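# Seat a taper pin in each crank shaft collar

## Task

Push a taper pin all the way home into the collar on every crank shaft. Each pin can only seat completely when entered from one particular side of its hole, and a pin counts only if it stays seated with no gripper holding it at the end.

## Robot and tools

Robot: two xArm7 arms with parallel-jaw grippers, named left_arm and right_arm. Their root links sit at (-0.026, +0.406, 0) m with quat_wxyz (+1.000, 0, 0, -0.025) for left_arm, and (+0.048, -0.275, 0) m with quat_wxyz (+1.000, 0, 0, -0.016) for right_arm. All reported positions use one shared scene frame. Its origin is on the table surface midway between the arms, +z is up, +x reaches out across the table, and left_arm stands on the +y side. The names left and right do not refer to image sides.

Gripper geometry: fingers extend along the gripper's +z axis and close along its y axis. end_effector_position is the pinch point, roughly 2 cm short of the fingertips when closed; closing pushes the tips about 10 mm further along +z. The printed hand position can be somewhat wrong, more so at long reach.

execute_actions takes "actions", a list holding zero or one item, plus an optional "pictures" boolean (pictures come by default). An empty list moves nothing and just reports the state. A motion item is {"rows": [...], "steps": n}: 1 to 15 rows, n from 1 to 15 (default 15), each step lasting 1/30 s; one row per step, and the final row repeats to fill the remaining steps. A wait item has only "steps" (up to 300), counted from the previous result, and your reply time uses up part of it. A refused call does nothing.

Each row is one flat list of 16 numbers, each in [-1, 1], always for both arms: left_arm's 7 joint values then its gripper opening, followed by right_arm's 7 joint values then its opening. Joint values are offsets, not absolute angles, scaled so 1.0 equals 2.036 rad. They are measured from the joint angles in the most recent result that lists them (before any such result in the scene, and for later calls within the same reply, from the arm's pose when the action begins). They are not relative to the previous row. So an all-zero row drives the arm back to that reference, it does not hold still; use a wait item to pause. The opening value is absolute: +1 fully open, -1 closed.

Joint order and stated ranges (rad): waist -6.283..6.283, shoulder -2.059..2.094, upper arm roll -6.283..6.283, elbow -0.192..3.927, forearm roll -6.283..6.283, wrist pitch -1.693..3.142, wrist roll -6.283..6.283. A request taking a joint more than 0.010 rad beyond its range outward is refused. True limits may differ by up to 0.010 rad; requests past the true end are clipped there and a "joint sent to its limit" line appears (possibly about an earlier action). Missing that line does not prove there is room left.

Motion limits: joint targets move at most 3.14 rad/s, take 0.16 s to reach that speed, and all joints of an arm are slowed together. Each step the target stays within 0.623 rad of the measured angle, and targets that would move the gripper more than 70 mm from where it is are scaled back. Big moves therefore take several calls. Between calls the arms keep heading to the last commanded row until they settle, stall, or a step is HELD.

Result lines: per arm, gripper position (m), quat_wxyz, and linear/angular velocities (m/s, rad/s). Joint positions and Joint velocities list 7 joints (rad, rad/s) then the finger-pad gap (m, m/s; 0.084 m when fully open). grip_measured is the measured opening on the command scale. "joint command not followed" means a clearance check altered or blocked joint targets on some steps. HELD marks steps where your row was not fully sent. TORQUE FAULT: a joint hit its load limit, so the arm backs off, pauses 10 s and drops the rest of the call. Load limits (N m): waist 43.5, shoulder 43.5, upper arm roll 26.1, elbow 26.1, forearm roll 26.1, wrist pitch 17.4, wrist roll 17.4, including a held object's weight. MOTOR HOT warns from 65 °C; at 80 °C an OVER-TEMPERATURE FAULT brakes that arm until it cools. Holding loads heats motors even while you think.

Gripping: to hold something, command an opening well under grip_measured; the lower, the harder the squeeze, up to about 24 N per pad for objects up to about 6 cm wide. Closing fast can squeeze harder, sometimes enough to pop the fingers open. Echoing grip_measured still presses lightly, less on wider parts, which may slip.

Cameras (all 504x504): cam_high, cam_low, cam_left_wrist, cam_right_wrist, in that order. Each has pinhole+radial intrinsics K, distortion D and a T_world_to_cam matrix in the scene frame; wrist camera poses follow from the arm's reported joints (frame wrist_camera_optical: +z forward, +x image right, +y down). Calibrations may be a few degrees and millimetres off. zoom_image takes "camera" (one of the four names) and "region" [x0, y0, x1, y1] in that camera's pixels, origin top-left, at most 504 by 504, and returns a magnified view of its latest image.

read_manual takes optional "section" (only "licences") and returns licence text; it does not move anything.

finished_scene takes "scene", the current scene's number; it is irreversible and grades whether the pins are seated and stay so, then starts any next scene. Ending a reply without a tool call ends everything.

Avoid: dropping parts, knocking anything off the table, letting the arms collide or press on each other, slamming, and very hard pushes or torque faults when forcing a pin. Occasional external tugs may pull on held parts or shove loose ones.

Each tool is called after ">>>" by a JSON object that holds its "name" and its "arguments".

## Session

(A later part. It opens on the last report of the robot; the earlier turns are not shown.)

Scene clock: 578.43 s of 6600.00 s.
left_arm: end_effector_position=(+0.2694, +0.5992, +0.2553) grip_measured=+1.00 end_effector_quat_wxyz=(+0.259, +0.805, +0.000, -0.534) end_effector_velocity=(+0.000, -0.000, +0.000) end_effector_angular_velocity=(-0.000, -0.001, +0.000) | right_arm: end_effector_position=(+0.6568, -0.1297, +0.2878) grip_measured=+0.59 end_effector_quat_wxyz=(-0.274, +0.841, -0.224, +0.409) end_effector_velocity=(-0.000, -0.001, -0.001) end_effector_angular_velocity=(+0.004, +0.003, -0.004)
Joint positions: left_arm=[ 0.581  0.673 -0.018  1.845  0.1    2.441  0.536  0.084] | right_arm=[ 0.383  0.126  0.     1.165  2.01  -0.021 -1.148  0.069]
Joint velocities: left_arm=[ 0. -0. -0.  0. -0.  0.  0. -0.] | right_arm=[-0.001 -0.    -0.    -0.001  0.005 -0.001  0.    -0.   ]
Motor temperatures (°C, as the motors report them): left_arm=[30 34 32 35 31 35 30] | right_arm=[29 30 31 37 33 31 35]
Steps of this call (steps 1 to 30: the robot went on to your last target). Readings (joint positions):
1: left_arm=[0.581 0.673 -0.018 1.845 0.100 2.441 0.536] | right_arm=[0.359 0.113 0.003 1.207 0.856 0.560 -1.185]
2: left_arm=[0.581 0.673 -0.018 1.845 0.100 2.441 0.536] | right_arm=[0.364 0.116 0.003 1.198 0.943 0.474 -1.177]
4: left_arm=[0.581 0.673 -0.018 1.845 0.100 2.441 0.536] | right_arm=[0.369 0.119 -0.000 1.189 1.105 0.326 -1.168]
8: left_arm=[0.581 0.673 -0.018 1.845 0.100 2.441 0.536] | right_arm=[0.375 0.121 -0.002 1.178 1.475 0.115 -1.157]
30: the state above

>>> {"name": "execute_actions", "arguments": {"actions": [{"rows": [[0,0,0,0,0,0,0,1, 0.0463,0.0256,0,-0.078,0.5558,-0.3964,0.0667,0.6]], "steps": 15}], "pictures": false}}

>>> {"name": "execute_actions", "arguments": {"actions": [{"steps": 15}]}}

Scene clock: 593.00 s of 6600.00 s.
left_arm: end_effector_position=(+0.2694, +0.5992, +0.2553) grip_measured=+1.00 end_effector_quat_wxyz=(+0.259, +0.805, +0.000, -0.534) end_effector_velocity=(-0.000, -0.000, +0.000) end_effector_angular_velocity=(-0.001, +0.002, +0.000) | right_arm: end_effector_position=(+0.5575, -0.1785, +0.2010) grip_measured=+0.59 end_effector_quat_wxyz=(-0.164, +0.791, -0.517, +0.283) end_effector_velocity=(+0.000, +0.001, +0.001) end_effector_angular_velocity=(+0.002, -0.002, +0.000)
Joint positions: left_arm=[ 0.581  0.673 -0.018  1.845  0.1    2.441  0.536  0.084] | right_arm=[ 0.436  0.151 -0.005  1.141  2.488 -0.46  -1.069  0.069]
Joint velocities: left_arm=[-0.    -0.     0.    -0.002 -0.     0.001 -0.    -0.   ] | right_arm=[-0.    -0.001  0.002  0.001  0.001 -0.     0.001 -0.   ]
Motor temperatures (°C, as the motors report them): left_arm=[30 34 32 35 31 35 30] | right_arm=[29 30 31 37 33 31 35]
TORQUE FAULT: the external load on joint 4 (elbow) of the right arm reached its load limit, and that arm stopped for 10 seconds. A torque fault stops only its own arm. That arm's remaining commands of this call were not run. Joint 4 (elbow) of that arm moved back by up to 3 degrees. That arm holds there, with its grip as last carried out, and accepts commands again: back off and push less far. That arm stops again, at the same cost, whenever a joint's load reaches its limit.
The stop of the right arm began at step 105 of this call (marked STOPPED below). From that step on that arm followed nothing that you had sent. 1 of its steps, steps kept back included, did not run and will not run. Nothing is kept back now, and the robot has no last target.
Steps of this call (steps 1 to 15: the robot went on to your last target; steps 16 to 90: nothing new was sent; then 1.07 s passed at rest; steps 91 to 105: all 15 steps of this action; steps 106 to 405: the stop continued). Readings (joint positions):
91: left_arm=[0.581 0.673 -0.018 1.845 0.100 2.441 0.536] | right_arm=[0.383 0.126 0.000 1.165 2.011 -0.021 -1.147]
92: left_arm=[0.581 0.673 -0.018 1.845 0.100 2.441 0.536] | right_arm=[0.384 0.126 0.000 1.164 2.017 -0.028 -1.146]
94: left_arm=[0.581 0.673 -0.018 1.845 0.100 2.441 0.536] | right_arm=[0.391 0.129 -0.000 1.154 2.066 -0.077 -1.135]
98: left_arm=[0.581 0.673 -0.018 1.845 0.100 2.441 0.536] | right_arm=[0.413 0.143 0.000 1.113 2.229 -0.239 -1.104]
105: left_arm=[0.581 0.673 -0.018 1.845 0.100 2.441 0.536] | right_arm=[0.436 0.145 -0.006 1.094 2.492 -0.464 -1.069] STOPPED (the right arm)
405: the state above

Scene clock: 593.03 s of 6600.00 s.
left_arm: end_effector_position=(+0.2694, +0.5992, +0.2553) grip_measured=+1.00 end_effector_quat_wxyz=(+0.259, +0.805, +0.000, -0.534) end_effector_velocity=(-0.000, -0.000, -0.001) end_effector_angular_velocity=(-0.001, +0.001, +0.000) | right_arm: end_effector_position=(+0.5575, -0.1785, +0.2010) grip_measured=+0.59 end_effector_quat_wxyz=(-0.164, +0.791, -0.517, +0.283) end_effector_velocity=(-0.000, +0.000, -0.001) end_effector_angular_velocity=(-0.001, +0.001, +0.001)
Joint positions: left_arm=[ 0.581  0.673 -0.018  1.845  0.1    2.441  0.536  0.084] | right_arm=[ 0.436  0.151 -0.005  1.141  2.488 -0.46  -1.069  0.069]
Joint velocities: left_arm=[ 0.     0.001  0.    -0.001 -0.    -0.001  0.    -0.   ] | right_arm=[-0.     0.001  0.     0.     0.001  0.    -0.001 -0.   ]
Motor temperatures (°C, as the motors report them): left_arm=[30 34 32 35 31 35 30] | right_arm=[29 30 31 37 33 31 35]
A stop began in an earlier call of the same reply, so what this call sent did not run. Send another action.
Steps of this call (step 1: nothing new was sent). Readings (joint positions):
1: the state above
camera_calibration (this result's frames):
cam_left_wrist: T_world_to_cam=[[0.29023, -0.861466, 0.416705, 0.365725], [-0.447112, 0.262926, 0.854962, -0.185245], [-0.846084, -0.434449, -0.308863, 0.698369], [0, 0, 0, 1]] pos_world=[0.401909, 0.667171, 0.221679]
cam_right_wrist: T_world_to_cam=[[-0.738453, -0.409013, -0.536093, 0.476903], [-0.307174, 0.911795, -0.272532, 0.459429], [0.600276, -0.0365783, -0.798956, -0.046737], [0, 0, 0, 1]] pos_world=[0.52135, -0.225555, 0.343533]

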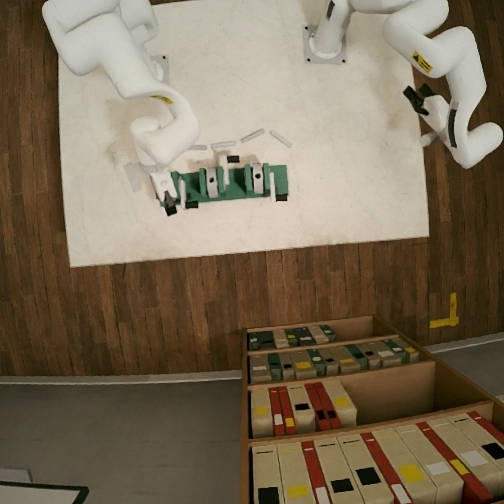

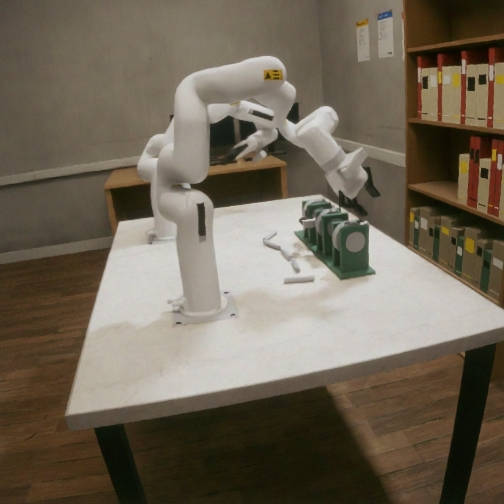

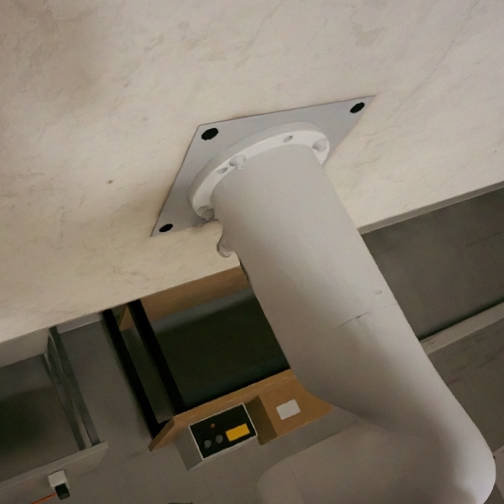

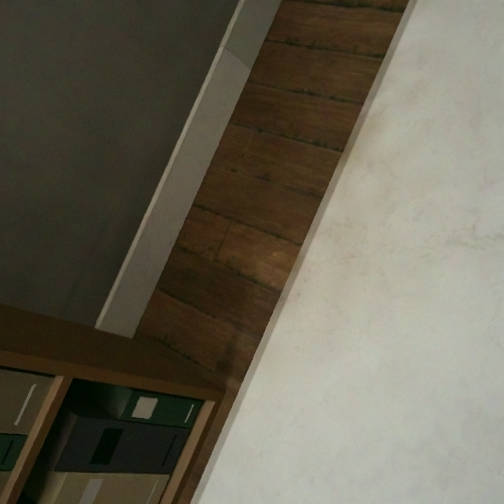

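>>> {"name": "execute_actions", "arguments": {"actions": [{"rows": [[0,0,0,0,0,0,0,1, 0,-0.1478,0.0025,0,0,0,0,0.6],[0,0,0,0,0,0,0,1, 0,-0.1478,0.0025,0,0,0,0,0.6],[0,0,0,0,0,0,0,1, 0,-0.1478,0.0025,0,0,0,0,0.6],[0,0,0,0,0,0,0,1, 0,-0.1478,0.0025,0,0,0,0,0.6],[0,0,0,0,0,0,0,1, 0,-0.1478,0.0025,0,0,0,0,0.6],[0,0,0,0,0,0,0,1, 0,-0.1478,0.0025,0,0,0,0,0.6],[0,0,0,0,0,0,0,1, 0,-0.1478,0.0025,0,0,0,0,0.6],[0,0,0,0,0,0,0,1, 0,-0.1478,0.0025,0,0,0,0,0.6],[0,0,0,0,0,0,0,1, 0.0202,-0.1478,0.0025,0,0.321,-0.4082,0.0279,0.6]], "steps": 15}], "pictures": false}}

>>> {"name": "execute_actions", "arguments": {"actions": [{"steps": 15}]}}

Scene clock: 602.93 s of 6600.00 s.
left_arm: end_effector_position=(+0.2694, +0.5992, +0.2553) grip_measured=+1.00 end_effector_quat_wxyz=(+0.259, +0.805, +0.000, -0.534) end_effector_velocity=(+0.000, +0.000, -0.000) end_effector_angular_velocity=(-0.002, -0.001, -0.001) | right_arm: end_effector_position=(+0.5023, -0.1780, +0.3062) grip_measured=+0.59 end_effector_quat_wxyz=(-0.219, +0.719, -0.602, +0.269) end_effector_velocity=(-0.454, +0.017, -0.240) end_effector_angular_velocity=(+0.478, +1.693, -1.007)
Joint positions: left_arm=[ 0.581  0.673 -0.018  1.845  0.1    2.441  0.536  0.084] | right_arm=[ 0.449 -0.123 -0.001  1.141  2.68  -0.655 -1.051  0.069]
Joint velocities: left_arm=[-0.     0.001 -0.     0.001  0.     0.     0.002  0.   ] | right_arm=[ 0.088 -0.01   0.017 -0.06   1.322 -1.49   0.107 -0.   ]
Motor temperatures (°C, as the motors report them): left_arm=[30 34 32 35 31 35 30] | right_arm=[29 30 31 37 33 31 35]
Steps of this call (steps 1 to 90: nothing new was sent; then 6.40 s passed at rest; steps 91 to 105: all 15 steps of this action). Readings (joint positions):
91: left_arm=[0.581 0.673 -0.018 1.845 0.100 2.441 0.536] | right_arm=[0.436 0.151 -0.005 1.141 2.488 -0.460 -1.069]
92: left_arm=[0.581 0.673 -0.018 1.845 0.100 2.441 0.536] | right_arm=[0.436 0.146 -0.005 1.139 2.488 -0.460 -1.069]
94: left_arm=[0.581 0.673 -0.018 1.845 0.100 2.441 0.536] | right_arm=[0.436 0.105 -0.004 1.135 2.489 -0.460 -1.069]
98: left_arm=[0.581 0.673 -0.018 1.845 0.100 2.441 0.536] | right_arm=[0.436 -0.027 -0.002 1.143 2.488 -0.460 -1.069]
105: the state above

Scene clock: 603.43 s of 6600.00 s.
left_arm: end_effector_position=(+0.2694, +0.5992, +0.2553) grip_measured=+1.00 end_effector_quat_wxyz=(+0.259, +0.805, +0.000, -0.534) end_effector_velocity=(+0.000, +0.000, -0.000) end_effector_angular_velocity=(-0.001, +0.000, -0.000) | right_arm: end_effector_position=(+0.3094, -0.1542, +0.2912) grip_measured=+0.59 end_effector_quat_wxyz=(-0.007, +0.668, -0.744, +0.009) end_effector_velocity=(-0.065, +0.010, +0.015) end_effector_angular_velocity=(+0.035, +0.250, -0.059)
Joint positions: left_arm=[ 0.581  0.673 -0.018  1.845  0.1    2.441  0.536  0.084] | right_arm=[ 0.476 -0.149  0.     1.141  3.128 -1.272 -1.014  0.069]
Joint velocities: left_arm=[ 0.     0.001 -0.     0.     0.    -0.     0.001  0.   ] | right_arm=[ 0.004 -0.003 -0.008 -0.002  0.145 -0.212  0.012  0.   ]
Motor temperatures (°C, as the motors report them): left_arm=[30 34 32 35 31 35 30] | right_arm=[29 30 31 37 33 31 35]
Steps of this call (steps 1 to 15: the robot went on to your last target). Readings (joint positions):
1: left_arm=[0.581 0.673 -0.018 1.845 0.100 2.441 0.536] | right_arm=[0.451 -0.124 -0.001 1.140 2.723 -0.705 -1.048]
2: left_arm=[0.581 0.673 -0.018 1.845 0.100 2.441 0.536] | right_arm=[0.454 -0.126 -0.000 1.140 2.762 -0.757 -1.045]
4: left_arm=[0.581 0.673 -0.018 1.845 0.100 2.441 0.536] | right_arm=[0.458 -0.130 -0.000 1.140 2.836 -0.860 -1.038]
8: left_arm=[0.581 0.673 -0.018 1.845 0.100 2.441 0.536] | right_arm=[0.467 -0.139 -0.000 1.140 2.980 -1.064 -1.026]
15: the state above
camera_calibration (this result's frames):
cam_left_wrist: T_world_to_cam=[[0.29023, -0.861466, 0.416705, 0.365725], [-0.447112, 0.262926, 0.854962, -0.185245], [-0.846084, -0.434449, -0.308863, 0.698369], [0, 0, 0, 1]] pos_world=[0.401909, 0.667171, 0.221679]
cam_right_wrist: T_world_to_cam=[[-0.994005, 0.109312, -0.00198204, 0.355413], [0.109304, 0.994001, 0.00385015, 0.188997], [0.00239101, 0.00361043, -0.999991, 0.424938], [0, 0, 0, 1]] pos_world=[0.331608, -0.228249, 0.424911]

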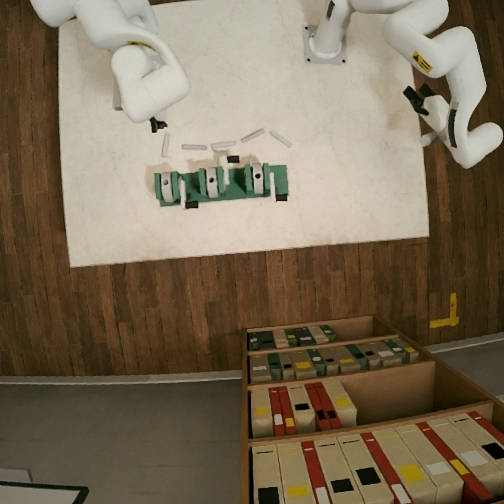

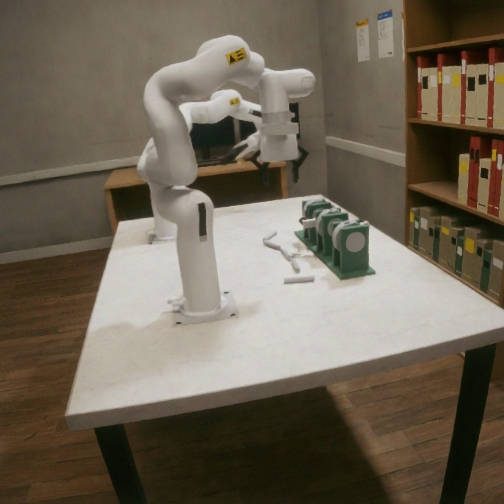

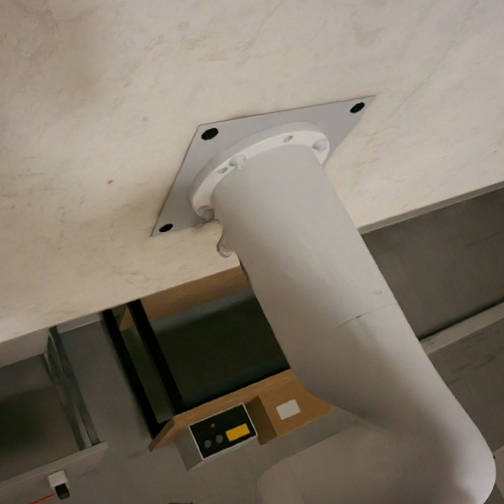

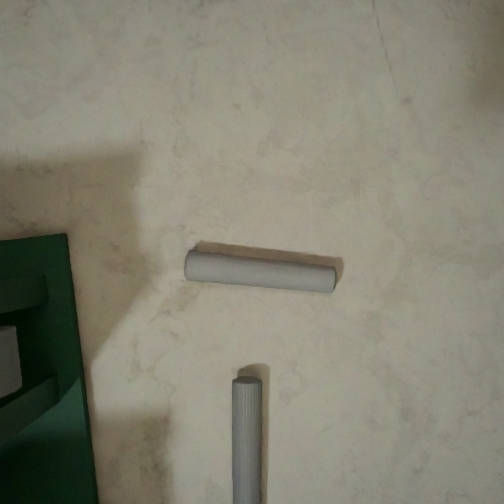

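>>> {"name": "zoom_image", "arguments": {"camera": "cam_high", "region": [140, 120, 310, 225]}}

Region (140, 120, 310, 225) of cam_high's 504x504 image, scaled by 2.965, with more detail than that image has; it fills the top 311 rows of this view, and the rest is white.

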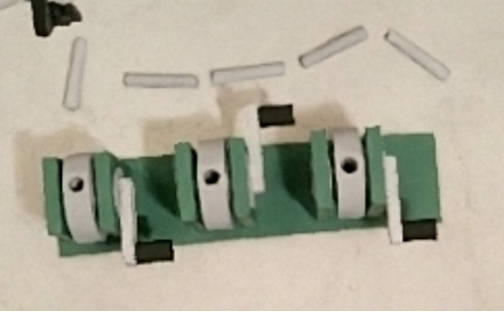

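>>> {"name": "execute_actions", "arguments": {"actions": [{"rows": [[0,0,0,0,0,0,0,1, 0.0006,0.1607,0,-0.0662,0.0067,0.218,0.0009,0.2]], "steps": 15}], "pictures": false}}

>>> {"name": "execute_actions", "arguments": {"actions": [{"steps": 10}], "pictures": false}}

Scene clock: 619.57 s of 6600.00 s.
left_arm: end_effector_position=(+0.2694, +0.5992, +0.2553) grip_measured=+1.00 end_effector_quat_wxyz=(+0.259, +0.805, +0.000, -0.534) end_effector_velocity=(-0.000, -0.000, +0.001) end_effector_angular_velocity=(-0.001, -0.000, +0.000) | right_arm: end_effector_position=(+0.3451, -0.1327, +0.1302) grip_measured=+0.19 end_effector_quat_wxyz=(+0.004, +0.666, -0.746, -0.001) end_effector_velocity=(+0.013, +0.007, -0.143) end_effector_angular_velocity=(+0.005, -0.009, -0.001)
Joint positions: left_arm=[ 0.581  0.673 -0.018  1.845  0.1    2.441  0.536  0.084] | right_arm=[ 0.478  0.159  0.     1.012  3.142 -0.861 -1.012  0.052]
Joint velocities: left_arm=[ 0.    -0.002 -0.    -0.    -0.001  0.001  0.     0.   ] | right_arm=[ 0.     0.265  0.001 -0.11  -0.     0.386  0.002  0.   ]
Motor temperatures (°C, as the motors report them): left_arm=[30 34 32 35 31 35 30] | right_arm=[29 30 31 36 33 31 35]
Steps of this call (steps 1 to 30: the robot went on to your last target; steps 31 to 90: nothing new was sent; then 12.63 s passed at rest; steps 91 to 105: all 15 steps of this action). Readings (joint positions):
91: left_arm=[0.581 0.673 -0.018 1.845 0.100 2.441 0.536] | right_arm=[0.477 -0.149 0.000 1.141 3.142 -1.291 -1.013]
92: left_arm=[0.581 0.673 -0.018 1.845 0.100 2.441 0.536] | right_arm=[0.477 -0.146 0.000 1.140 3.142 -1.284 -1.013]
94: left_arm=[0.581 0.673 -0.018 1.845 0.100 2.441 0.536] | right_arm=[0.477 -0.117 -0.000 1.129 3.142 -1.237 -1.012]
98: left_arm=[0.581 0.673 -0.018 1.845 0.100 2.441 0.536] | right_arm=[0.477 -0.005 0.000 1.081 3.142 -1.088 -1.012]
105: the state above

Scene clock: 619.90 s of 6600.00 s.
left_arm: end_effector_position=(+0.2694, +0.5992, +0.2553) grip_measured=+1.00 end_effector_quat_wxyz=(+0.259, +0.805, +0.000, -0.534) end_effector_velocity=(+0.000, -0.000, -0.001) end_effector_angular_velocity=(-0.000, +0.002, +0.000) | right_arm: end_effector_position=(+0.3483, -0.1312, +0.1209) grip_measured=+0.19 end_effector_quat_wxyz=(-0.001, +0.666, -0.746, +0.000) end_effector_velocity=(-0.002, -0.000, -0.006) end_effector_angular_velocity=(-0.003, +0.008, +0.001)
Joint positions: left_arm=[ 0.581  0.673 -0.018  1.845  0.1    2.441  0.536  0.084] | right_arm=[ 0.478  0.176  0.     1.007  3.142 -0.829 -1.012  0.052]
Joint velocities: left_arm=[-0.     0.002  0.    -0.    -0.    -0.    -0.001 -0.   ] | right_arm=[ 0.001  0.011  0.001 -0.007  0.     0.01   0.001  0.   ]
Motor temperatures (°C, as the motors report them): left_arm=[30 34 32 35 31 35 30] | right_arm=[29 30 31 36 33 31 35]
Steps of this call (steps 1 to 10: the robot went on to your last target). Readings (joint positions):
1: left_arm=[0.581 0.673 -0.018 1.845 0.100 2.441 0.536] | right_arm=[0.478 0.166 0.000 1.010 3.142 -0.851 -1.012]
2: left_arm=[0.581 0.673 -0.018 1.845 0.100 2.441 0.536] | right_arm=[0.478 0.169 0.000 1.009 3.142 -0.844 -1.012]
4: left_arm=[0.581 0.673 -0.018 1.845 0.100 2.441 0.536] | right_arm=[0.478 0.173 0.000 1.009 3.142 -0.836 -1.012]
8: left_arm=[0.581 0.673 -0.018 1.845 0.100 2.441 0.536] | right_arm=[0.478 0.176 0.000 1.008 3.142 -0.830 -1.012]
10: the state above

>>> {"name": "execute_actions", "arguments": {"actions": [{"rows": [[0,0,0,0,0,0,0,1, 0,0.1007,0,-0.0264,0,0.1261,0,0.2]], "steps": 15}], "pictures": false}}

>>> {"name": "execute_actions", "arguments": {"actions": [{"steps": 8}]}}

Scene clock: 627.37 s of 6600.00 s.
left_arm: end_effector_position=(+0.2694, +0.5992, +0.2553) grip_measured=+1.00 end_effector_quat_wxyz=(+0.259, +0.805, +0.000, -0.534) end_effector_velocity=(+0.000, +0.000, -0.000) end_effector_angular_velocity=(+0.001, -0.002, -0.000) | right_arm: end_effector_position=(+0.3485, -0.1311, +0.0239) grip_measured=+0.19 end_effector_quat_wxyz=(-0.000, +0.666, -0.746, +0.000) end_effector_velocity=(+0.004, +0.001, -0.012) end_effector_angular_velocity=(+0.007, -0.017, -0.000)
Joint positions: left_arm=[ 0.581  0.673 -0.018  1.845  0.1    2.441  0.536  0.084] | right_arm=[ 0.478  0.377  0.     0.955  3.142 -0.577 -1.012  0.052]
Joint velocities: left_arm=[-0.     0.001  0.     0.002  0.    -0.001  0.001  0.   ] | right_arm=[-0.     0.022 -0.001 -0.004 -0.     0.045 -0.001  0.   ]
Motor temperatures (°C, as the motors report them): left_arm=[30 34 32 35 31 35 30] | right_arm=[29 30 31 36 33 31 35]
Steps of this call (steps 1 to 30: the robot went on to your last target; steps 31 to 90: nothing new was sent; then 3.97 s passed at rest; steps 91 to 105: all 15 steps of this action). Readings (joint positions):
91: left_arm=[0.581 0.673 -0.018 1.845 0.100 2.441 0.536] | right_arm=[0.478 0.179 0.000 1.006 3.142 -0.828 -1.012]
92: left_arm=[0.581 0.673 -0.018 1.845 0.100 2.441 0.536] | right_arm=[0.478 0.182 0.000 1.006 3.142 -0.821 -1.012]
94: left_arm=[0.581 0.673 -0.018 1.845 0.100 2.441 0.536] | right_arm=[0.477 0.216 -0.000 0.999 3.142 -0.773 -1.012]
98: left_arm=[0.581 0.673 -0.018 1.845 0.100 2.441 0.536] | right_arm=[0.478 0.337 0.000 0.963 3.142 -0.633 -1.012]
105: the state above

Scene clock: 627.63 s of 6600.00 s.
left_arm: end_effector_position=(+0.2694, +0.5992, +0.2553) grip_measured=+1.00 end_effector_quat_wxyz=(+0.259, +0.805, +0.000, -0.534) end_effector_velocity=(-0.000, +0.000, -0.000) end_effector_angular_velocity=(-0.002, +0.000, -0.001) | right_arm: end_effector_position=(+0.3481, -0.1313, +0.0222) grip_measured=+0.19 end_effector_quat_wxyz=(+0.000, +0.666, -0.746, -0.000) end_effector_velocity=(-0.002, +0.000, -0.002) end_effector_angular_velocity=(-0.001, +0.002, +0.001)
Joint positions: left_arm=[ 0.581  0.673 -0.018  1.845  0.1    2.441  0.536  0.084] | right_arm=[ 0.478  0.381  0.     0.954  3.142 -0.573 -1.012  0.052]
Joint velocities: left_arm=[-0.     0.001 -0.    -0.     0.    -0.     0.002 -0.   ] | right_arm=[ 0.001  0.003  0.001 -0.003 -0.001  0.004  0.002  0.   ]
Motor temperatures (°C, as the motors report them): left_arm=[30 34 32 35 31 35 30] | right_arm=[29 30 31 36 33 31 35]
Steps of this call (steps 1 to 8: the robot went on to your last target). Readings (joint positions):
1: left_arm=[0.581 0.673 -0.018 1.845 0.100 2.441 0.536] | right_arm=[0.478 0.378 0.000 0.955 3.142 -0.576 -1.012]
2: left_arm=[0.581 0.673 -0.018 1.845 0.100 2.441 0.536] | right_arm=[0.478 0.379 0.000 0.955 3.142 -0.575 -1.012]
4: left_arm=[0.581 0.673 -0.018 1.845 0.100 2.441 0.536] | right_arm=[0.478 0.380 0.000 0.954 3.142 -0.574 -1.012]
8: the state above
camera_calibration (this result's frames):
cam_left_wrist: T_world_to_cam=[[0.29023, -0.861466, 0.416705, 0.365725], [-0.447112, 0.262926, 0.854963, -0.185245], [-0.846084, -0.43445, -0.308863, 0.698369], [0, 0, 0, 1]] pos_world=[0.401909, 0.667171, 0.221678]
cam_right_wrist: T_world_to_cam=[[-0.993292, 0.113866, 0.0201592, 0.390779], [0.113998, 0.993466, 0.00550865, 0.161292], [-0.0194003, 0.00776981, -0.999782, 0.163893], [0, 0, 0, 1]] pos_world=[0.37295, -0.206008, 0.15509]

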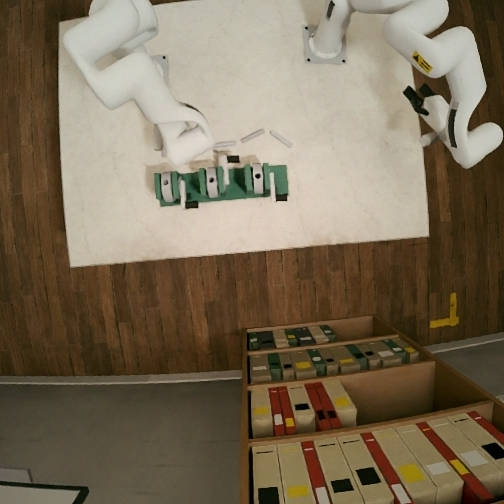

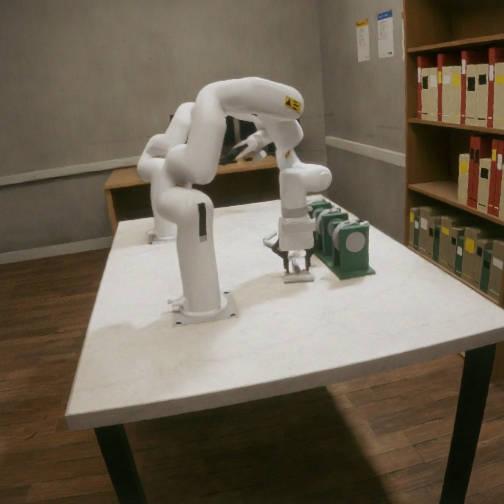

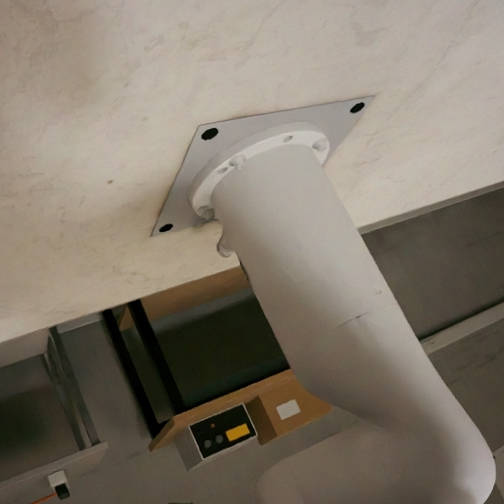

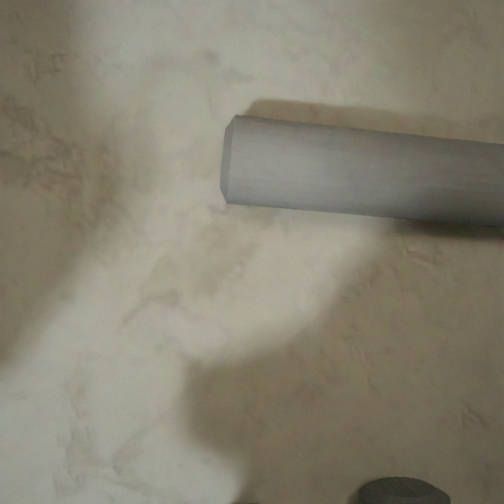

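>>> {"name": "execute_actions", "arguments": {"actions": [{"rows": [[0,0,0,0,0,0,0,1, 0,0,0,0,0,0,0,0.0],[0,0,0,0,0,0,0,1, 0,0,0,0,0,0,0,-0.2],[0,0,0,0,0,0,0,1, 0,0,0,0,0,0,0,-0.35],[0,0,0,0,0,0,0,1, 0,0,0,0,0,0,0,-0.45],[0,0,0,0,0,0,0,1, 0,0,0,0,0,0,0,-0.5],[0,0,0,0,0,0,0,1, 0,0,0,0,0,0,0,-0.55],[0,0,0,0,0,0,0,1, 0,0,0,0,0,0,0,-0.6],[0,0,0,0,0,0,0,1, 0,0,0,0,0,0,0,-0.65],[0,0,0,0,0,0,0,1, 0,0,0,0,0,0,0,-0.7],[0,0,0,0,0,0,0,1, 0,0,0,0,0,0,0,-0.75],[0,0,0,0,0,0,0,1, 0,0,0,0,0,0,0,-0.8],[0,0,0,0,0,0,0,1, 0,0,0,0,0,0,0,-0.85]], "steps": 15}], "pictures": false}}

Scene clock: 635.40 s of 6600.00 s.
left_arm: end_effector_position=(+0.2694, +0.5992, +0.2553) grip_measured=+1.00 end_effector_quat_wxyz=(+0.259, +0.805, +0.000, -0.534) end_effector_velocity=(-0.000, -0.000, -0.000) end_effector_angular_velocity=(+0.000, +0.000, -0.000) | right_arm: end_effector_position=(+0.3490, -0.1309, +0.0230) grip_measured=-0.61 end_effector_quat_wxyz=(-0.001, +0.666, -0.746, +0.000) end_effector_velocity=(-0.000, -0.001, -0.000) end_effector_angular_velocity=(-0.001, +0.001, -0.001)
Joint positions: left_arm=[ 0.581  0.673 -0.018  1.845  0.1    2.441  0.536  0.084] | right_arm=[ 0.477  0.379  0.     0.955  3.142 -0.574 -1.012  0.017]
Joint velocities: left_arm=[-0.    -0.    -0.    -0.001  0.    -0.    -0.    -0.   ] | right_arm=[ 0.     0.    -0.001 -0.001 -0.     0.     0.001  0.   ]
Motor temperatures (°C, as the motors report them): left_arm=[30 34 32 35 31 35 30] | right_arm=[29 30 31 36 33 31 35]
Steps of this call (steps 1 to 15: the robot went on to your last target; steps 16 to 90: nothing new was sent; then 4.27 s passed at rest; steps 91 to 105: all 15 steps of this action). Readings (joint positions):
91: left_arm=[0.581 0.673 -0.018 1.845 0.100 2.441 0.536] | right_arm=[0.478 0.381 0.000 0.953 3.142 -0.573 -1.012]
92: left_arm=[0.581 0.673 -0.018 1.845 0.100 2.441 0.536] | right_arm=[0.478 0.381 0.000 0.953 3.142 -0.573 -1.012]
94: left_arm=[0.581 0.673 -0.018 1.845 0.100 2.441 0.536] | right_arm=[0.477 0.380 -0.000 0.955 3.142 -0.573 -1.012]
98: left_arm=[0.581 0.673 -0.018 1.845 0.100 2.441 0.536] | right_arm=[0.477 0.379 0.000 0.955 3.142 -0.574 -1.012]
105: the state above

>>> {"name": "execute_actions", "arguments": {"actions": [{"rows": [[0,0,0,0,0,0,0,1, 0,-0.1594,0,0.0995,0,-0.2599,0,-0.85]], "steps": 15}], "pictures": false}}

Scene clock: 663.43 s of 6600.00 s.
left_arm: end_effector_position=(+0.2694, +0.5992, +0.2553) grip_measured=+1.00 end_effector_quat_wxyz=(+0.259, +0.805, +0.000, -0.534) end_effector_velocity=(-0.000, -0.000, -0.000) end_effector_angular_velocity=(+0.000, +0.001, +0.000) | right_arm: end_effector_position=(+0.3534, -0.1288, +0.1932) grip_measured=-0.61 end_effector_quat_wxyz=(+0.001, +0.666, -0.746, -0.000) end_effector_velocity=(-0.022, -0.012, +0.360) end_effector_angular_velocity=(+0.061, -0.131, -0.004)
Joint positions: left_arm=[ 0.581  0.673 -0.018  1.845  0.1    2.441  0.536  0.084] | right_arm=[ 0.478  0.097  0.     1.13   3.142 -1.034 -1.012  0.017]
Joint velocities: left_arm=[-0.     0.    -0.    -0.001 -0.    -0.    -0.001  0.   ] | right_arm=[-0.001 -0.583 -0.002  0.387 -0.001 -0.825  0.002  0.   ]
Motor temperatures (°C, as the motors report them): left_arm=[30 34 32 35 31 35 30] | right_arm=[29 30 31 34 33 31 35]
Steps of this call (steps 1 to 15: the robot went on to your last target; steps 16 to 90: nothing new was sent; then 24.53 s passed at rest; steps 91 to 105: all 15 steps of this action). Readings (joint positions):
91: left_arm=[0.581 0.673 -0.018 1.845 0.100 2.441 0.536] | right_arm=[0.478 0.380 0.000 0.954 3.142 -0.573 -1.012]
92: left_arm=[0.581 0.673 -0.018 1.845 0.100 2.441 0.536] | right_arm=[0.478 0.379 0.000 0.954 3.142 -0.578 -1.012]
94: left_arm=[0.581 0.673 -0.018 1.845 0.100 2.441 0.536] | right_arm=[0.478 0.360 0.001 0.959 3.142 -0.626 -1.012]
98: left_arm=[0.581 0.673 -0.018 1.845 0.100 2.441 0.536] | right_arm=[0.478 0.262 0.001 1.024 3.142 -0.779 -1.012]
105: the state above

>>> {"name": "execute_actions", "arguments": {"actions": [{"rows": [[0,0,0,0,0,0,0,1, 0.0167,-0.3014,0,-0.285,0,0.7556,-1.0,-0.85]], "steps": 15}], "pictures": false}}

>>> {"name": "execute_actions", "arguments": {"actions": [{"steps": 25}]}}

Scene clock: 669.07 s of 6600.00 s.
left_arm: end_effector_position=(+0.2694, +0.5992, +0.2553) grip_measured=+1.00 end_effector_quat_wxyz=(+0.259, +0.805, +0.000, -0.534) end_effector_velocity=(+0.000, +0.000, -0.000) end_effector_angular_velocity=(+0.001, -0.001, -0.000) | right_arm: end_effector_position=(+0.4128, -0.0864, +0.2453) grip_measured=-0.61 end_effector_quat_wxyz=(-0.329, +0.841, -0.301, +0.306) end_effector_velocity=(+0.339, +0.182, +0.313) end_effector_angular_velocity=(-0.538, -2.665, +1.278)
Joint positions: left_arm=[ 0.581  0.673 -0.018  1.845  0.1    2.441  0.536  0.084] | right_arm=[ 0.508 -0.463  0.     0.607  3.142 -0.138 -1.978  0.017]
Joint velocities: left_arm=[ 0.    -0.001 -0.    -0.     0.    -0.001 -0.    -0.   ] | right_arm=[ 0.015 -0.217 -0.    -0.221 -0.     2.124 -2.119  0.   ]
Motor temperatures (°C, as the motors report them): left_arm=[30 34 32 35 31 35 30] | right_arm=[29 30 31 34 33 31 35]
Steps of this call (steps 1 to 30: the robot went on to your last target; steps 31 to 90: nothing new was sent; then 2.13 s passed at rest; steps 91 to 105: all 15 steps of this action). Readings (joint positions):
91: left_arm=[0.581 0.673 -0.018 1.845 0.100 2.441 0.536] | right_arm=[0.478 0.054 0.000 1.157 3.142 -1.102 -1.013]
92: left_arm=[0.581 0.673 -0.018 1.845 0.100 2.441 0.536] | right_arm=[0.478 0.050 0.000 1.151 3.142 -1.095 -1.019]
94: left_arm=[0.581 0.673 -0.018 1.845 0.100 2.441 0.536] | right_arm=[0.480 0.007 -0.000 1.103 3.142 -1.044 -1.070]
98: left_arm=[0.581 0.673 -0.018 1.845 0.100 2.441 0.536] | right_arm=[0.495 -0.232 0.000 0.854 3.142 -0.762 -1.354]
105: the state above

Scene clock: 669.90 s of 6600.00 s.
left_arm: end_effector_position=(+0.2694, +0.5992, +0.2553) grip_measured=+1.00 end_effector_quat_wxyz=(+0.259, +0.805, +0.000, -0.534) end_effector_velocity=(-0.000, -0.000, +0.000) end_effector_angular_velocity=(+0.000, +0.001, +0.000) | right_arm: end_effector_position=(+0.4826, -0.0485, +0.3735) grip_measured=-0.61 end_effector_quat_wxyz=(-0.201, +0.695, +0.135, +0.677) end_effector_velocity=(-0.000, +0.001, +0.003) end_effector_angular_velocity=(-0.006, -0.012, +0.001)
Joint positions: left_arm=[ 0.581  0.673 -0.018  1.845  0.1    2.441  0.536  0.084] | right_arm=[ 0.512 -0.516  0.     0.55   3.142  0.503 -3.046  0.017]
Joint velocities: left_arm=[-0.    -0.001  0.    -0.001 -0.     0.    -0.001  0.   ] | right_arm=[ 0.001 -0.002  0.001  0.     0.     0.005 -0.01  -0.   ]
Motor temperatures (°C, as the motors report them): left_arm=[30 34 32 35 31 35 30] | right_arm=[29 30 31 35 33 31 35]
Steps of this call (steps 1 to 25: the robot went on to your last target). Readings (joint positions):
1: left_arm=[0.581 0.673 -0.018 1.845 0.100 2.441 0.536] | right_arm=[0.509 -0.470 0.000 0.601 3.142 -0.068 -2.047]
2: left_arm=[0.581 0.673 -0.018 1.845 0.100 2.441 0.536] | right_arm=[0.509 -0.475 0.000 0.595 3.142 -0.001 -2.114]
4: left_arm=[0.581 0.673 -0.018 1.845 0.100 2.441 0.536] | right_arm=[0.510 -0.484 0.000 0.585 3.142 0.125 -2.255]
8: left_arm=[0.581 0.673 -0.018 1.845 0.100 2.441 0.536] | right_arm=[0.511 -0.502 0.000 0.566 3.142 0.341 -2.607]
25: the state above
camera_calibration (this result's frames):
cam_left_wrist: T_world_to_cam=[[0.29023, -0.861466, 0.416705, 0.365725], [-0.447112, 0.262926, 0.854962, -0.185245], [-0.846084, -0.434449, -0.308863, 0.698369], [0, 0, 0, 1]] pos_world=[0.401909, 0.667171, 0.221679]
cam_right_wrist: T_world_to_cam=[[0.441861, -0.89188, -0.0964779, -0.190006], [-0.0509135, 0.0824407, -0.995295, 0.471008], [0.895637, 0.444694, -0.00898135, -0.273467], [0, 0, 0, 1]] pos_world=[0.352864, -0.0866831, 0.448004]

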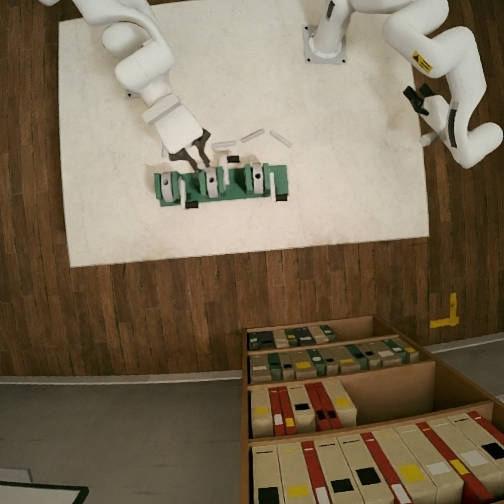

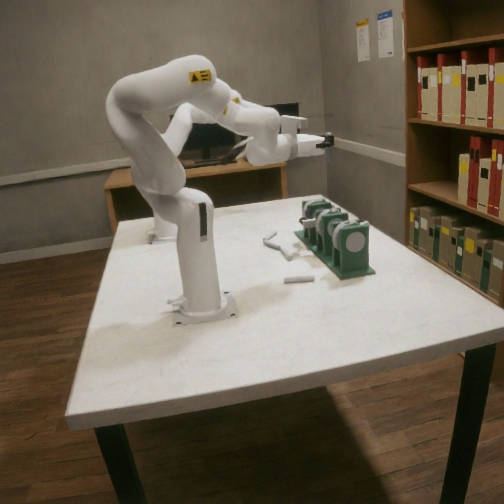

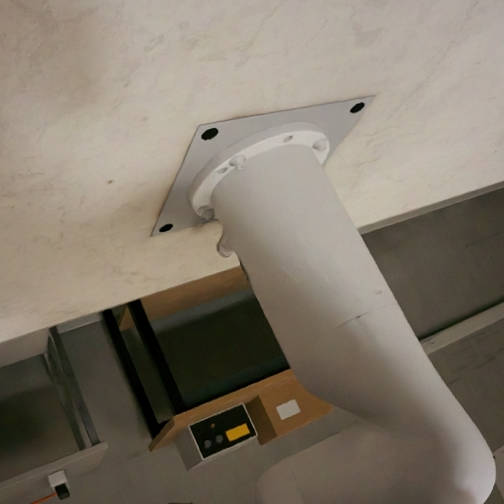

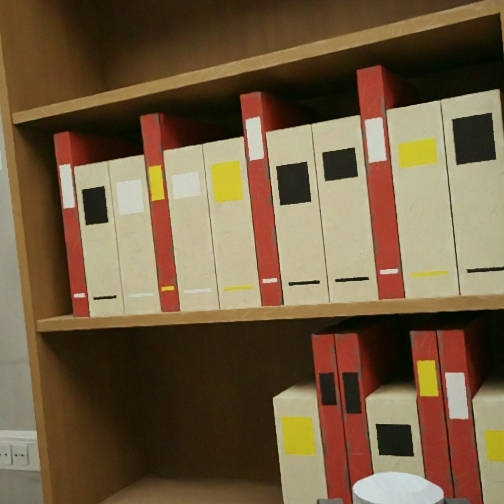

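>>> {"name": "zoom_image", "arguments": {"camera": "cam_low", "region": [240, 100, 380, 240]}}

Region (240, 100, 380, 240) of cam_low's 504x504 image, scaled by 3.600, with more detail than that image has.

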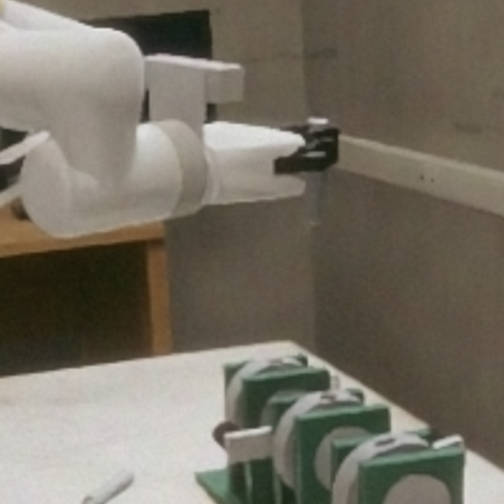

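>>> {"name": "execute_actions", "arguments": {"actions": [{"rows": [[0,0,0,0,0,0,0,1, 0,0.1333,0,-0.0938,0,0.228,-0.047,-0.85]], "steps": 15}], "pictures": false}}

>>> {"name": "execute_actions", "arguments": {"actions": [{"steps": 10}]}}

Scene clock: 676.63 s of 6600.00 s.
left_arm: end_effector_position=(+0.2694, +0.5992, +0.2553) grip_measured=+1.00 end_effector_quat_wxyz=(+0.259, +0.805, +0.000, -0.534) end_effector_velocity=(+0.000, +0.000, +0.000) end_effector_angular_velocity=(+0.001, +0.001, +0.000) | right_arm: end_effector_position=(+0.4831, -0.0483, +0.2526) grip_measured=-0.61 end_effector_quat_wxyz=(-0.169, +0.688, +0.167, +0.685) end_effector_velocity=(+0.010, +0.004, +0.010) end_effector_angular_velocity=(+0.024, -0.127, -0.003)
Joint positions: left_arm=[ 0.581  0.673 -0.018  1.845  0.1    2.441  0.536  0.084] | right_arm=[ 0.512 -0.253  0.     0.364  3.142  0.95  -3.138  0.017]
Joint velocities: left_arm=[-0.     0.     0.     0.001  0.     0.001 -0.001 -0.   ] | right_arm=[-0.001  0.071 -0.002 -0.015  0.     0.21  -0.038 -0.   ]
Motor temperatures (°C, as the motors report them): left_arm=[30 34 32 35 31 35 30] | right_arm=[29 30 31 36 33 31 35]
Steps of this call (steps 1 to 30: the robot went on to your last target; steps 31 to 90: nothing new was sent; then 3.23 s passed at rest; steps 91 to 105: all 15 steps of this action). Readings (joint positions):
91: left_arm=[0.581 0.673 -0.018 1.845 0.100 2.441 0.536] | right_arm=[0.512 -0.516 0.000 0.550 3.142 0.504 -3.048]
92: left_arm=[0.581 0.673 -0.018 1.845 0.100 2.441 0.536] | right_arm=[0.512 -0.513 0.000 0.548 3.142 0.511 -3.049]
94: left_arm=[0.581 0.673 -0.018 1.845 0.100 2.441 0.536] | right_arm=[0.511 -0.487 0.000 0.532 3.142 0.563 -3.059]
98: left_arm=[0.581 0.673 -0.018 1.845 0.100 2.441 0.536] | right_arm=[0.512 -0.369 0.000 0.446 3.142 0.753 -3.098]
105: the state above

Scene clock: 676.97 s of 6600.00 s.
left_arm: end_effector_position=(+0.2694, +0.5992, +0.2553) grip_measured=+1.00 end_effector_quat_wxyz=(+0.259, +0.805, +0.000, -0.534) end_effector_velocity=(+0.000, +0.000, +0.000) end_effector_angular_velocity=(+0.002, -0.001, +0.000) | right_arm: end_effector_position=(+0.4828, -0.0484, +0.2508) grip_measured=-0.61 end_effector_quat_wxyz=(-0.168, +0.686, +0.168, +0.687) end_effector_velocity=(-0.001, -0.001, -0.004) end_effector_angular_velocity=(-0.003, +0.004, -0.000)
Joint positions: left_arm=[ 0.581  0.673 -0.018  1.845  0.1    2.441  0.536  0.084] | right_arm=[ 0.512 -0.246  0.     0.36   3.142  0.967 -3.142  0.017]
Joint velocities: left_arm=[ 0.    -0.    -0.     0.001  0.    -0.    -0.001  0.   ] | right_arm=[-0.001  0.005  0.    -0.005 -0.     0.005 -0.001  0.   ]
Motor temperatures (°C, as the motors report them): left_arm=[30 34 32 35 31 35 30] | right_arm=[29 30 31 36 33 31 35]
Steps of this call (steps 1 to 10: the robot went on to your last target). Readings (joint positions):
1: left_arm=[0.581 0.673 -0.018 1.845 0.100 2.441 0.536] | right_arm=[0.512 -0.251 0.000 0.364 3.142 0.956 -3.140]
2: left_arm=[0.581 0.673 -0.018 1.845 0.100 2.441 0.536] | right_arm=[0.512 -0.250 0.000 0.364 3.142 0.959 -3.140]
4: left_arm=[0.581 0.673 -0.018 1.845 0.100 2.441 0.536] | right_arm=[0.512 -0.248 0.000 0.362 3.142 0.964 -3.141]
8: left_arm=[0.581 0.673 -0.018 1.845 0.100 2.441 0.536] | right_arm=[0.512 -0.246 0.000 0.360 3.142 0.966 -3.142]
10: the state above
camera_calibration (this result's frames):
cam_left_wrist: T_world_to_cam=[[0.29023, -0.861466, 0.416705, 0.365725], [-0.447112, 0.262926, 0.854962, -0.185245], [-0.846084, -0.434449, -0.308863, 0.698369], [0, 0, 0, 1]] pos_world=[0.401909, 0.667171, 0.221679]
cam_right_wrist: T_world_to_cam=[[0.44412, -0.895967, -0.00115436, -0.227063], [-0.0041669, -0.000777099, -0.999991, 0.323406], [0.895958, 0.44412, -0.00407853, -0.276168], [0, 0, 0, 1]] pos_world=[0.349625, -0.0805376, 0.322015]

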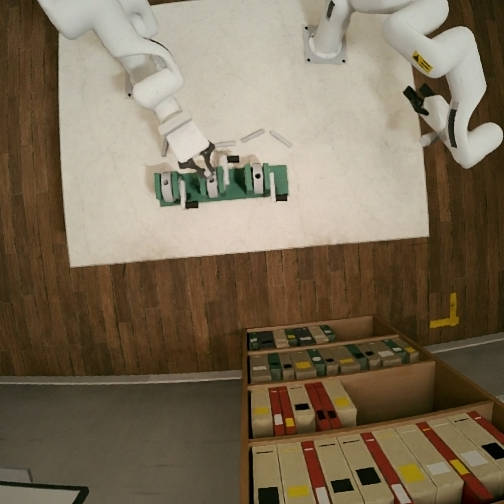

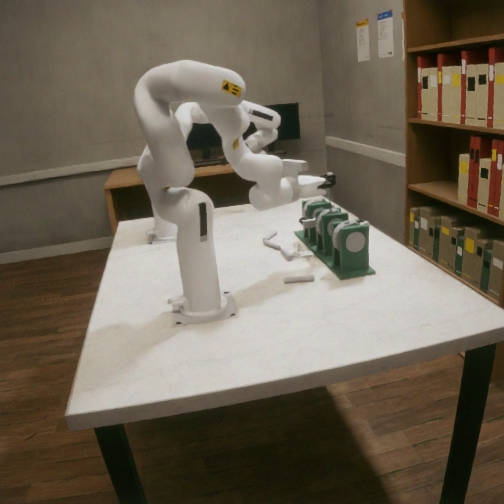

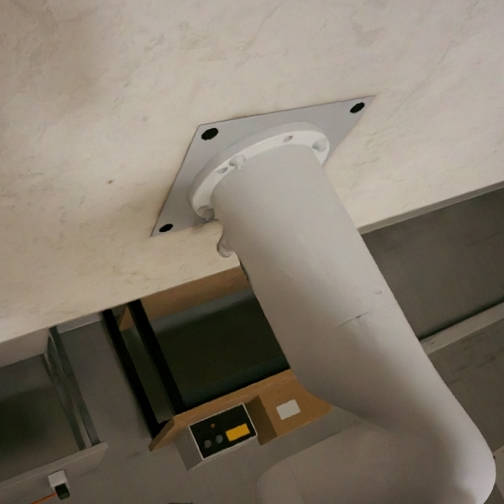

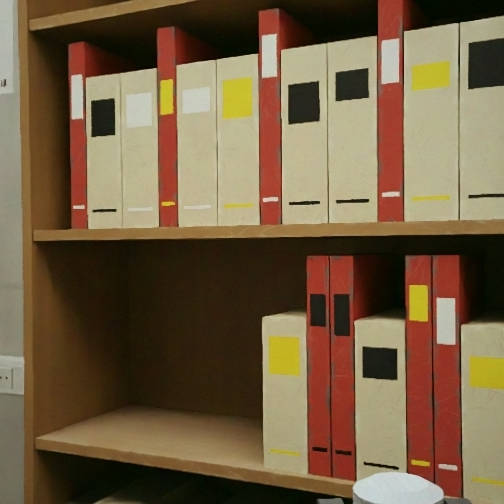

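>>> {"name": "zoom_image", "arguments": {"camera": "cam_low", "region": [280, 160, 370, 250]}}

>>> {"name": "zoom_image", "arguments": {"camera": "cam_high", "region": [170, 140, 250, 210]}}

Region (280, 160, 370, 250) of cam_low's 504x504 image, scaled by 5.600, with more detail than that image has.

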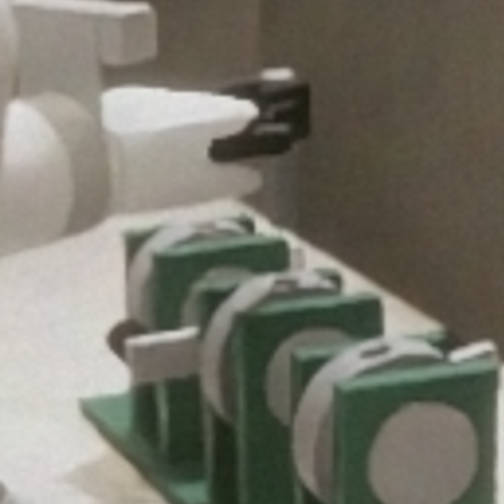

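Region (170, 140, 250, 210) of cam_high's 504x504 image, scaled by 6.300, with more detail than that image has; it fills the top 441 rows of this view, and the rest is white.

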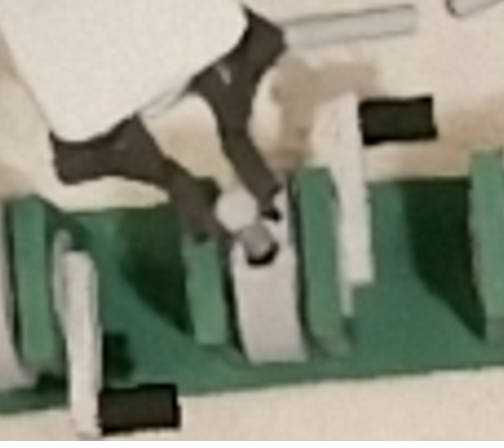

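>>> {"name": "execute_actions", "arguments": {"actions": [{"rows": [[0,0,0,0,0,0,0,1, 0,0.02,0,-0.0035,0,0.023,0,-0.85],[0,0,0,0,0,0,0,1, 0,0.02,0,-0.0035,0,0.023,0,-0.85],[0,0,0,0,0,0,0,1, 0,0.02,0,-0.0035,0,0.023,0,-0.85],[0,0,0,0,0,0,0,1, 0,0.04,0,-0.007,0,0.046,0,-0.85],[0,0,0,0,0,0,0,1, 0,0.04,0,-0.007,0,0.046,0,-0.85],[0,0,0,0,0,0,0,1, 0,0.04,0,-0.007,0,0.046,0,-0.85],[0,0,0,0,0,0,0,1, 0,0.052,0,-0.009,0,0.06,0,-0.85],[0,0,0,0,0,0,0,1, 0,0.052,0,-0.009,0,0.06,0,-0.85],[0,0,0,0,0,0,0,1, 0,0.052,0,-0.009,0,0.06,0,-0.85],[0,0,0,0,0,0,0,1, 0,0.0627,0,-0.0105,0,0.0721,0,-0.85]], "steps": 15}]}}

Scene clock: 694.77 s of 6600.00 s.
left_arm: end_effector_position=(+0.2694, +0.5992, +0.2553) grip_measured=+1.00 end_effector_quat_wxyz=(+0.259, +0.805, +0.000, -0.534) end_effector_velocity=(-0.000, -0.000, -0.000) end_effector_angular_velocity=(-0.000, +0.003, +0.000) | right_arm: end_effector_position=(+0.4830, -0.0488, +0.2164) grip_measured=-0.61 end_effector_quat_wxyz=(-0.168, +0.687, +0.168, +0.687) end_effector_velocity=(-0.005, +0.000, -0.021) end_effector_angular_velocity=(-0.006, +0.010, +0.005)
Joint positions: left_arm=[ 0.581  0.673 -0.018  1.845  0.1    2.441  0.536  0.084] | right_arm=[ 0.511 -0.123 -0.     0.34   3.142  1.108 -3.142  0.017]
Joint velocities: left_arm=[-0.     0.001  0.    -0.001  0.     0.001 -0.001  0.   ] | right_arm=[ 0.     0.06   0.004 -0.017 -0.     0.066  0.     0.   ]
Motor temperatures (°C, as the motors report them): left_arm=[30 34 32 35 31 35 30] | right_arm=[29 30 31 36 33 31 35]
Steps of this call (steps 1 to 30: the robot went on to your last target; steps 31 to 90: nothing new was sent; then 14.30 s passed at rest; steps 91 to 105: all 15 steps of this action). Readings (joint positions):
91: left_arm=[0.581 0.673 -0.018 1.845 0.100 2.441 0.536] | right_arm=[0.512 -0.244 0.000 0.359 3.142 0.968 -3.142]
92: left_arm=[0.581 0.673 -0.018 1.845 0.100 2.441 0.536] | right_arm=[0.512 -0.240 0.000 0.359 3.142 0.975 -3.142]
94: left_arm=[0.581 0.673 -0.018 1.845 0.100 2.441 0.536] | right_arm=[0.512 -0.221 0.000 0.356 3.142 0.996 -3.142]
98: left_arm=[0.581 0.673 -0.018 1.845 0.100 2.441 0.536] | right_arm=[0.512 -0.173 0.000 0.346 3.142 1.050 -3.142]
105: the state above
camera_calibration (this result's frames):
cam_left_wrist: T_world_to_cam=[[0.29023, -0.861466, 0.416705, 0.365725], [-0.447112, 0.262926, 0.854962, -0.185245], [-0.846084, -0.434449, -0.308863, 0.698369], [0, 0, 0, 1]] pos_world=[0.401909, 0.667171, 0.221678]
cam_right_wrist: T_world_to_cam=[[0.443241, -0.896402, -0.0011941, -0.227121], [-0.0055365, -0.00140554, -0.999984, 0.289678], [0.896385, 0.44324, -0.00558592, -0.276215], [0, 0, 0, 1]] pos_world=[0.349869, -0.080755, 0.287859]

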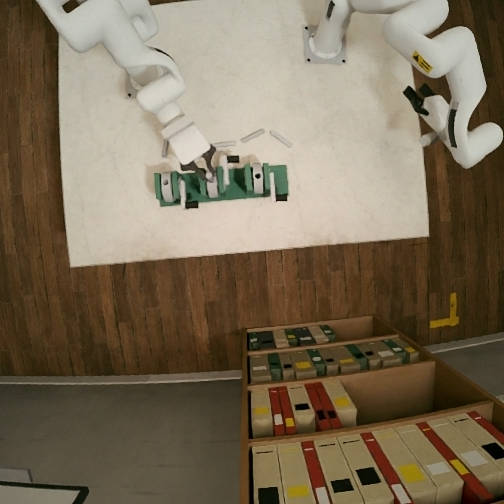

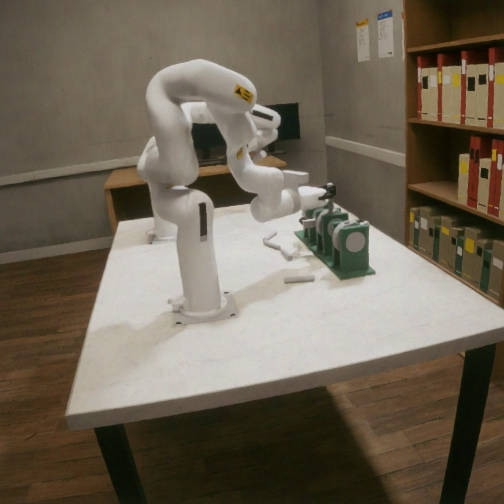

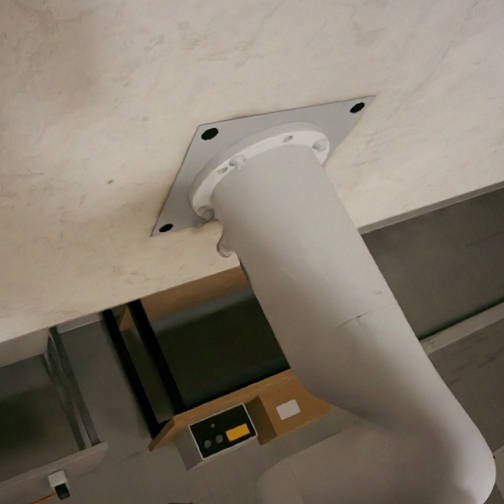

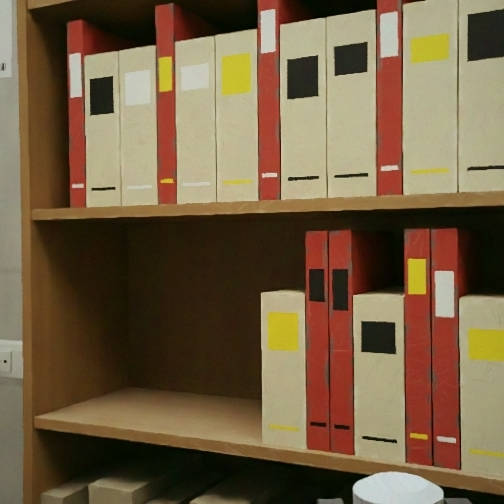

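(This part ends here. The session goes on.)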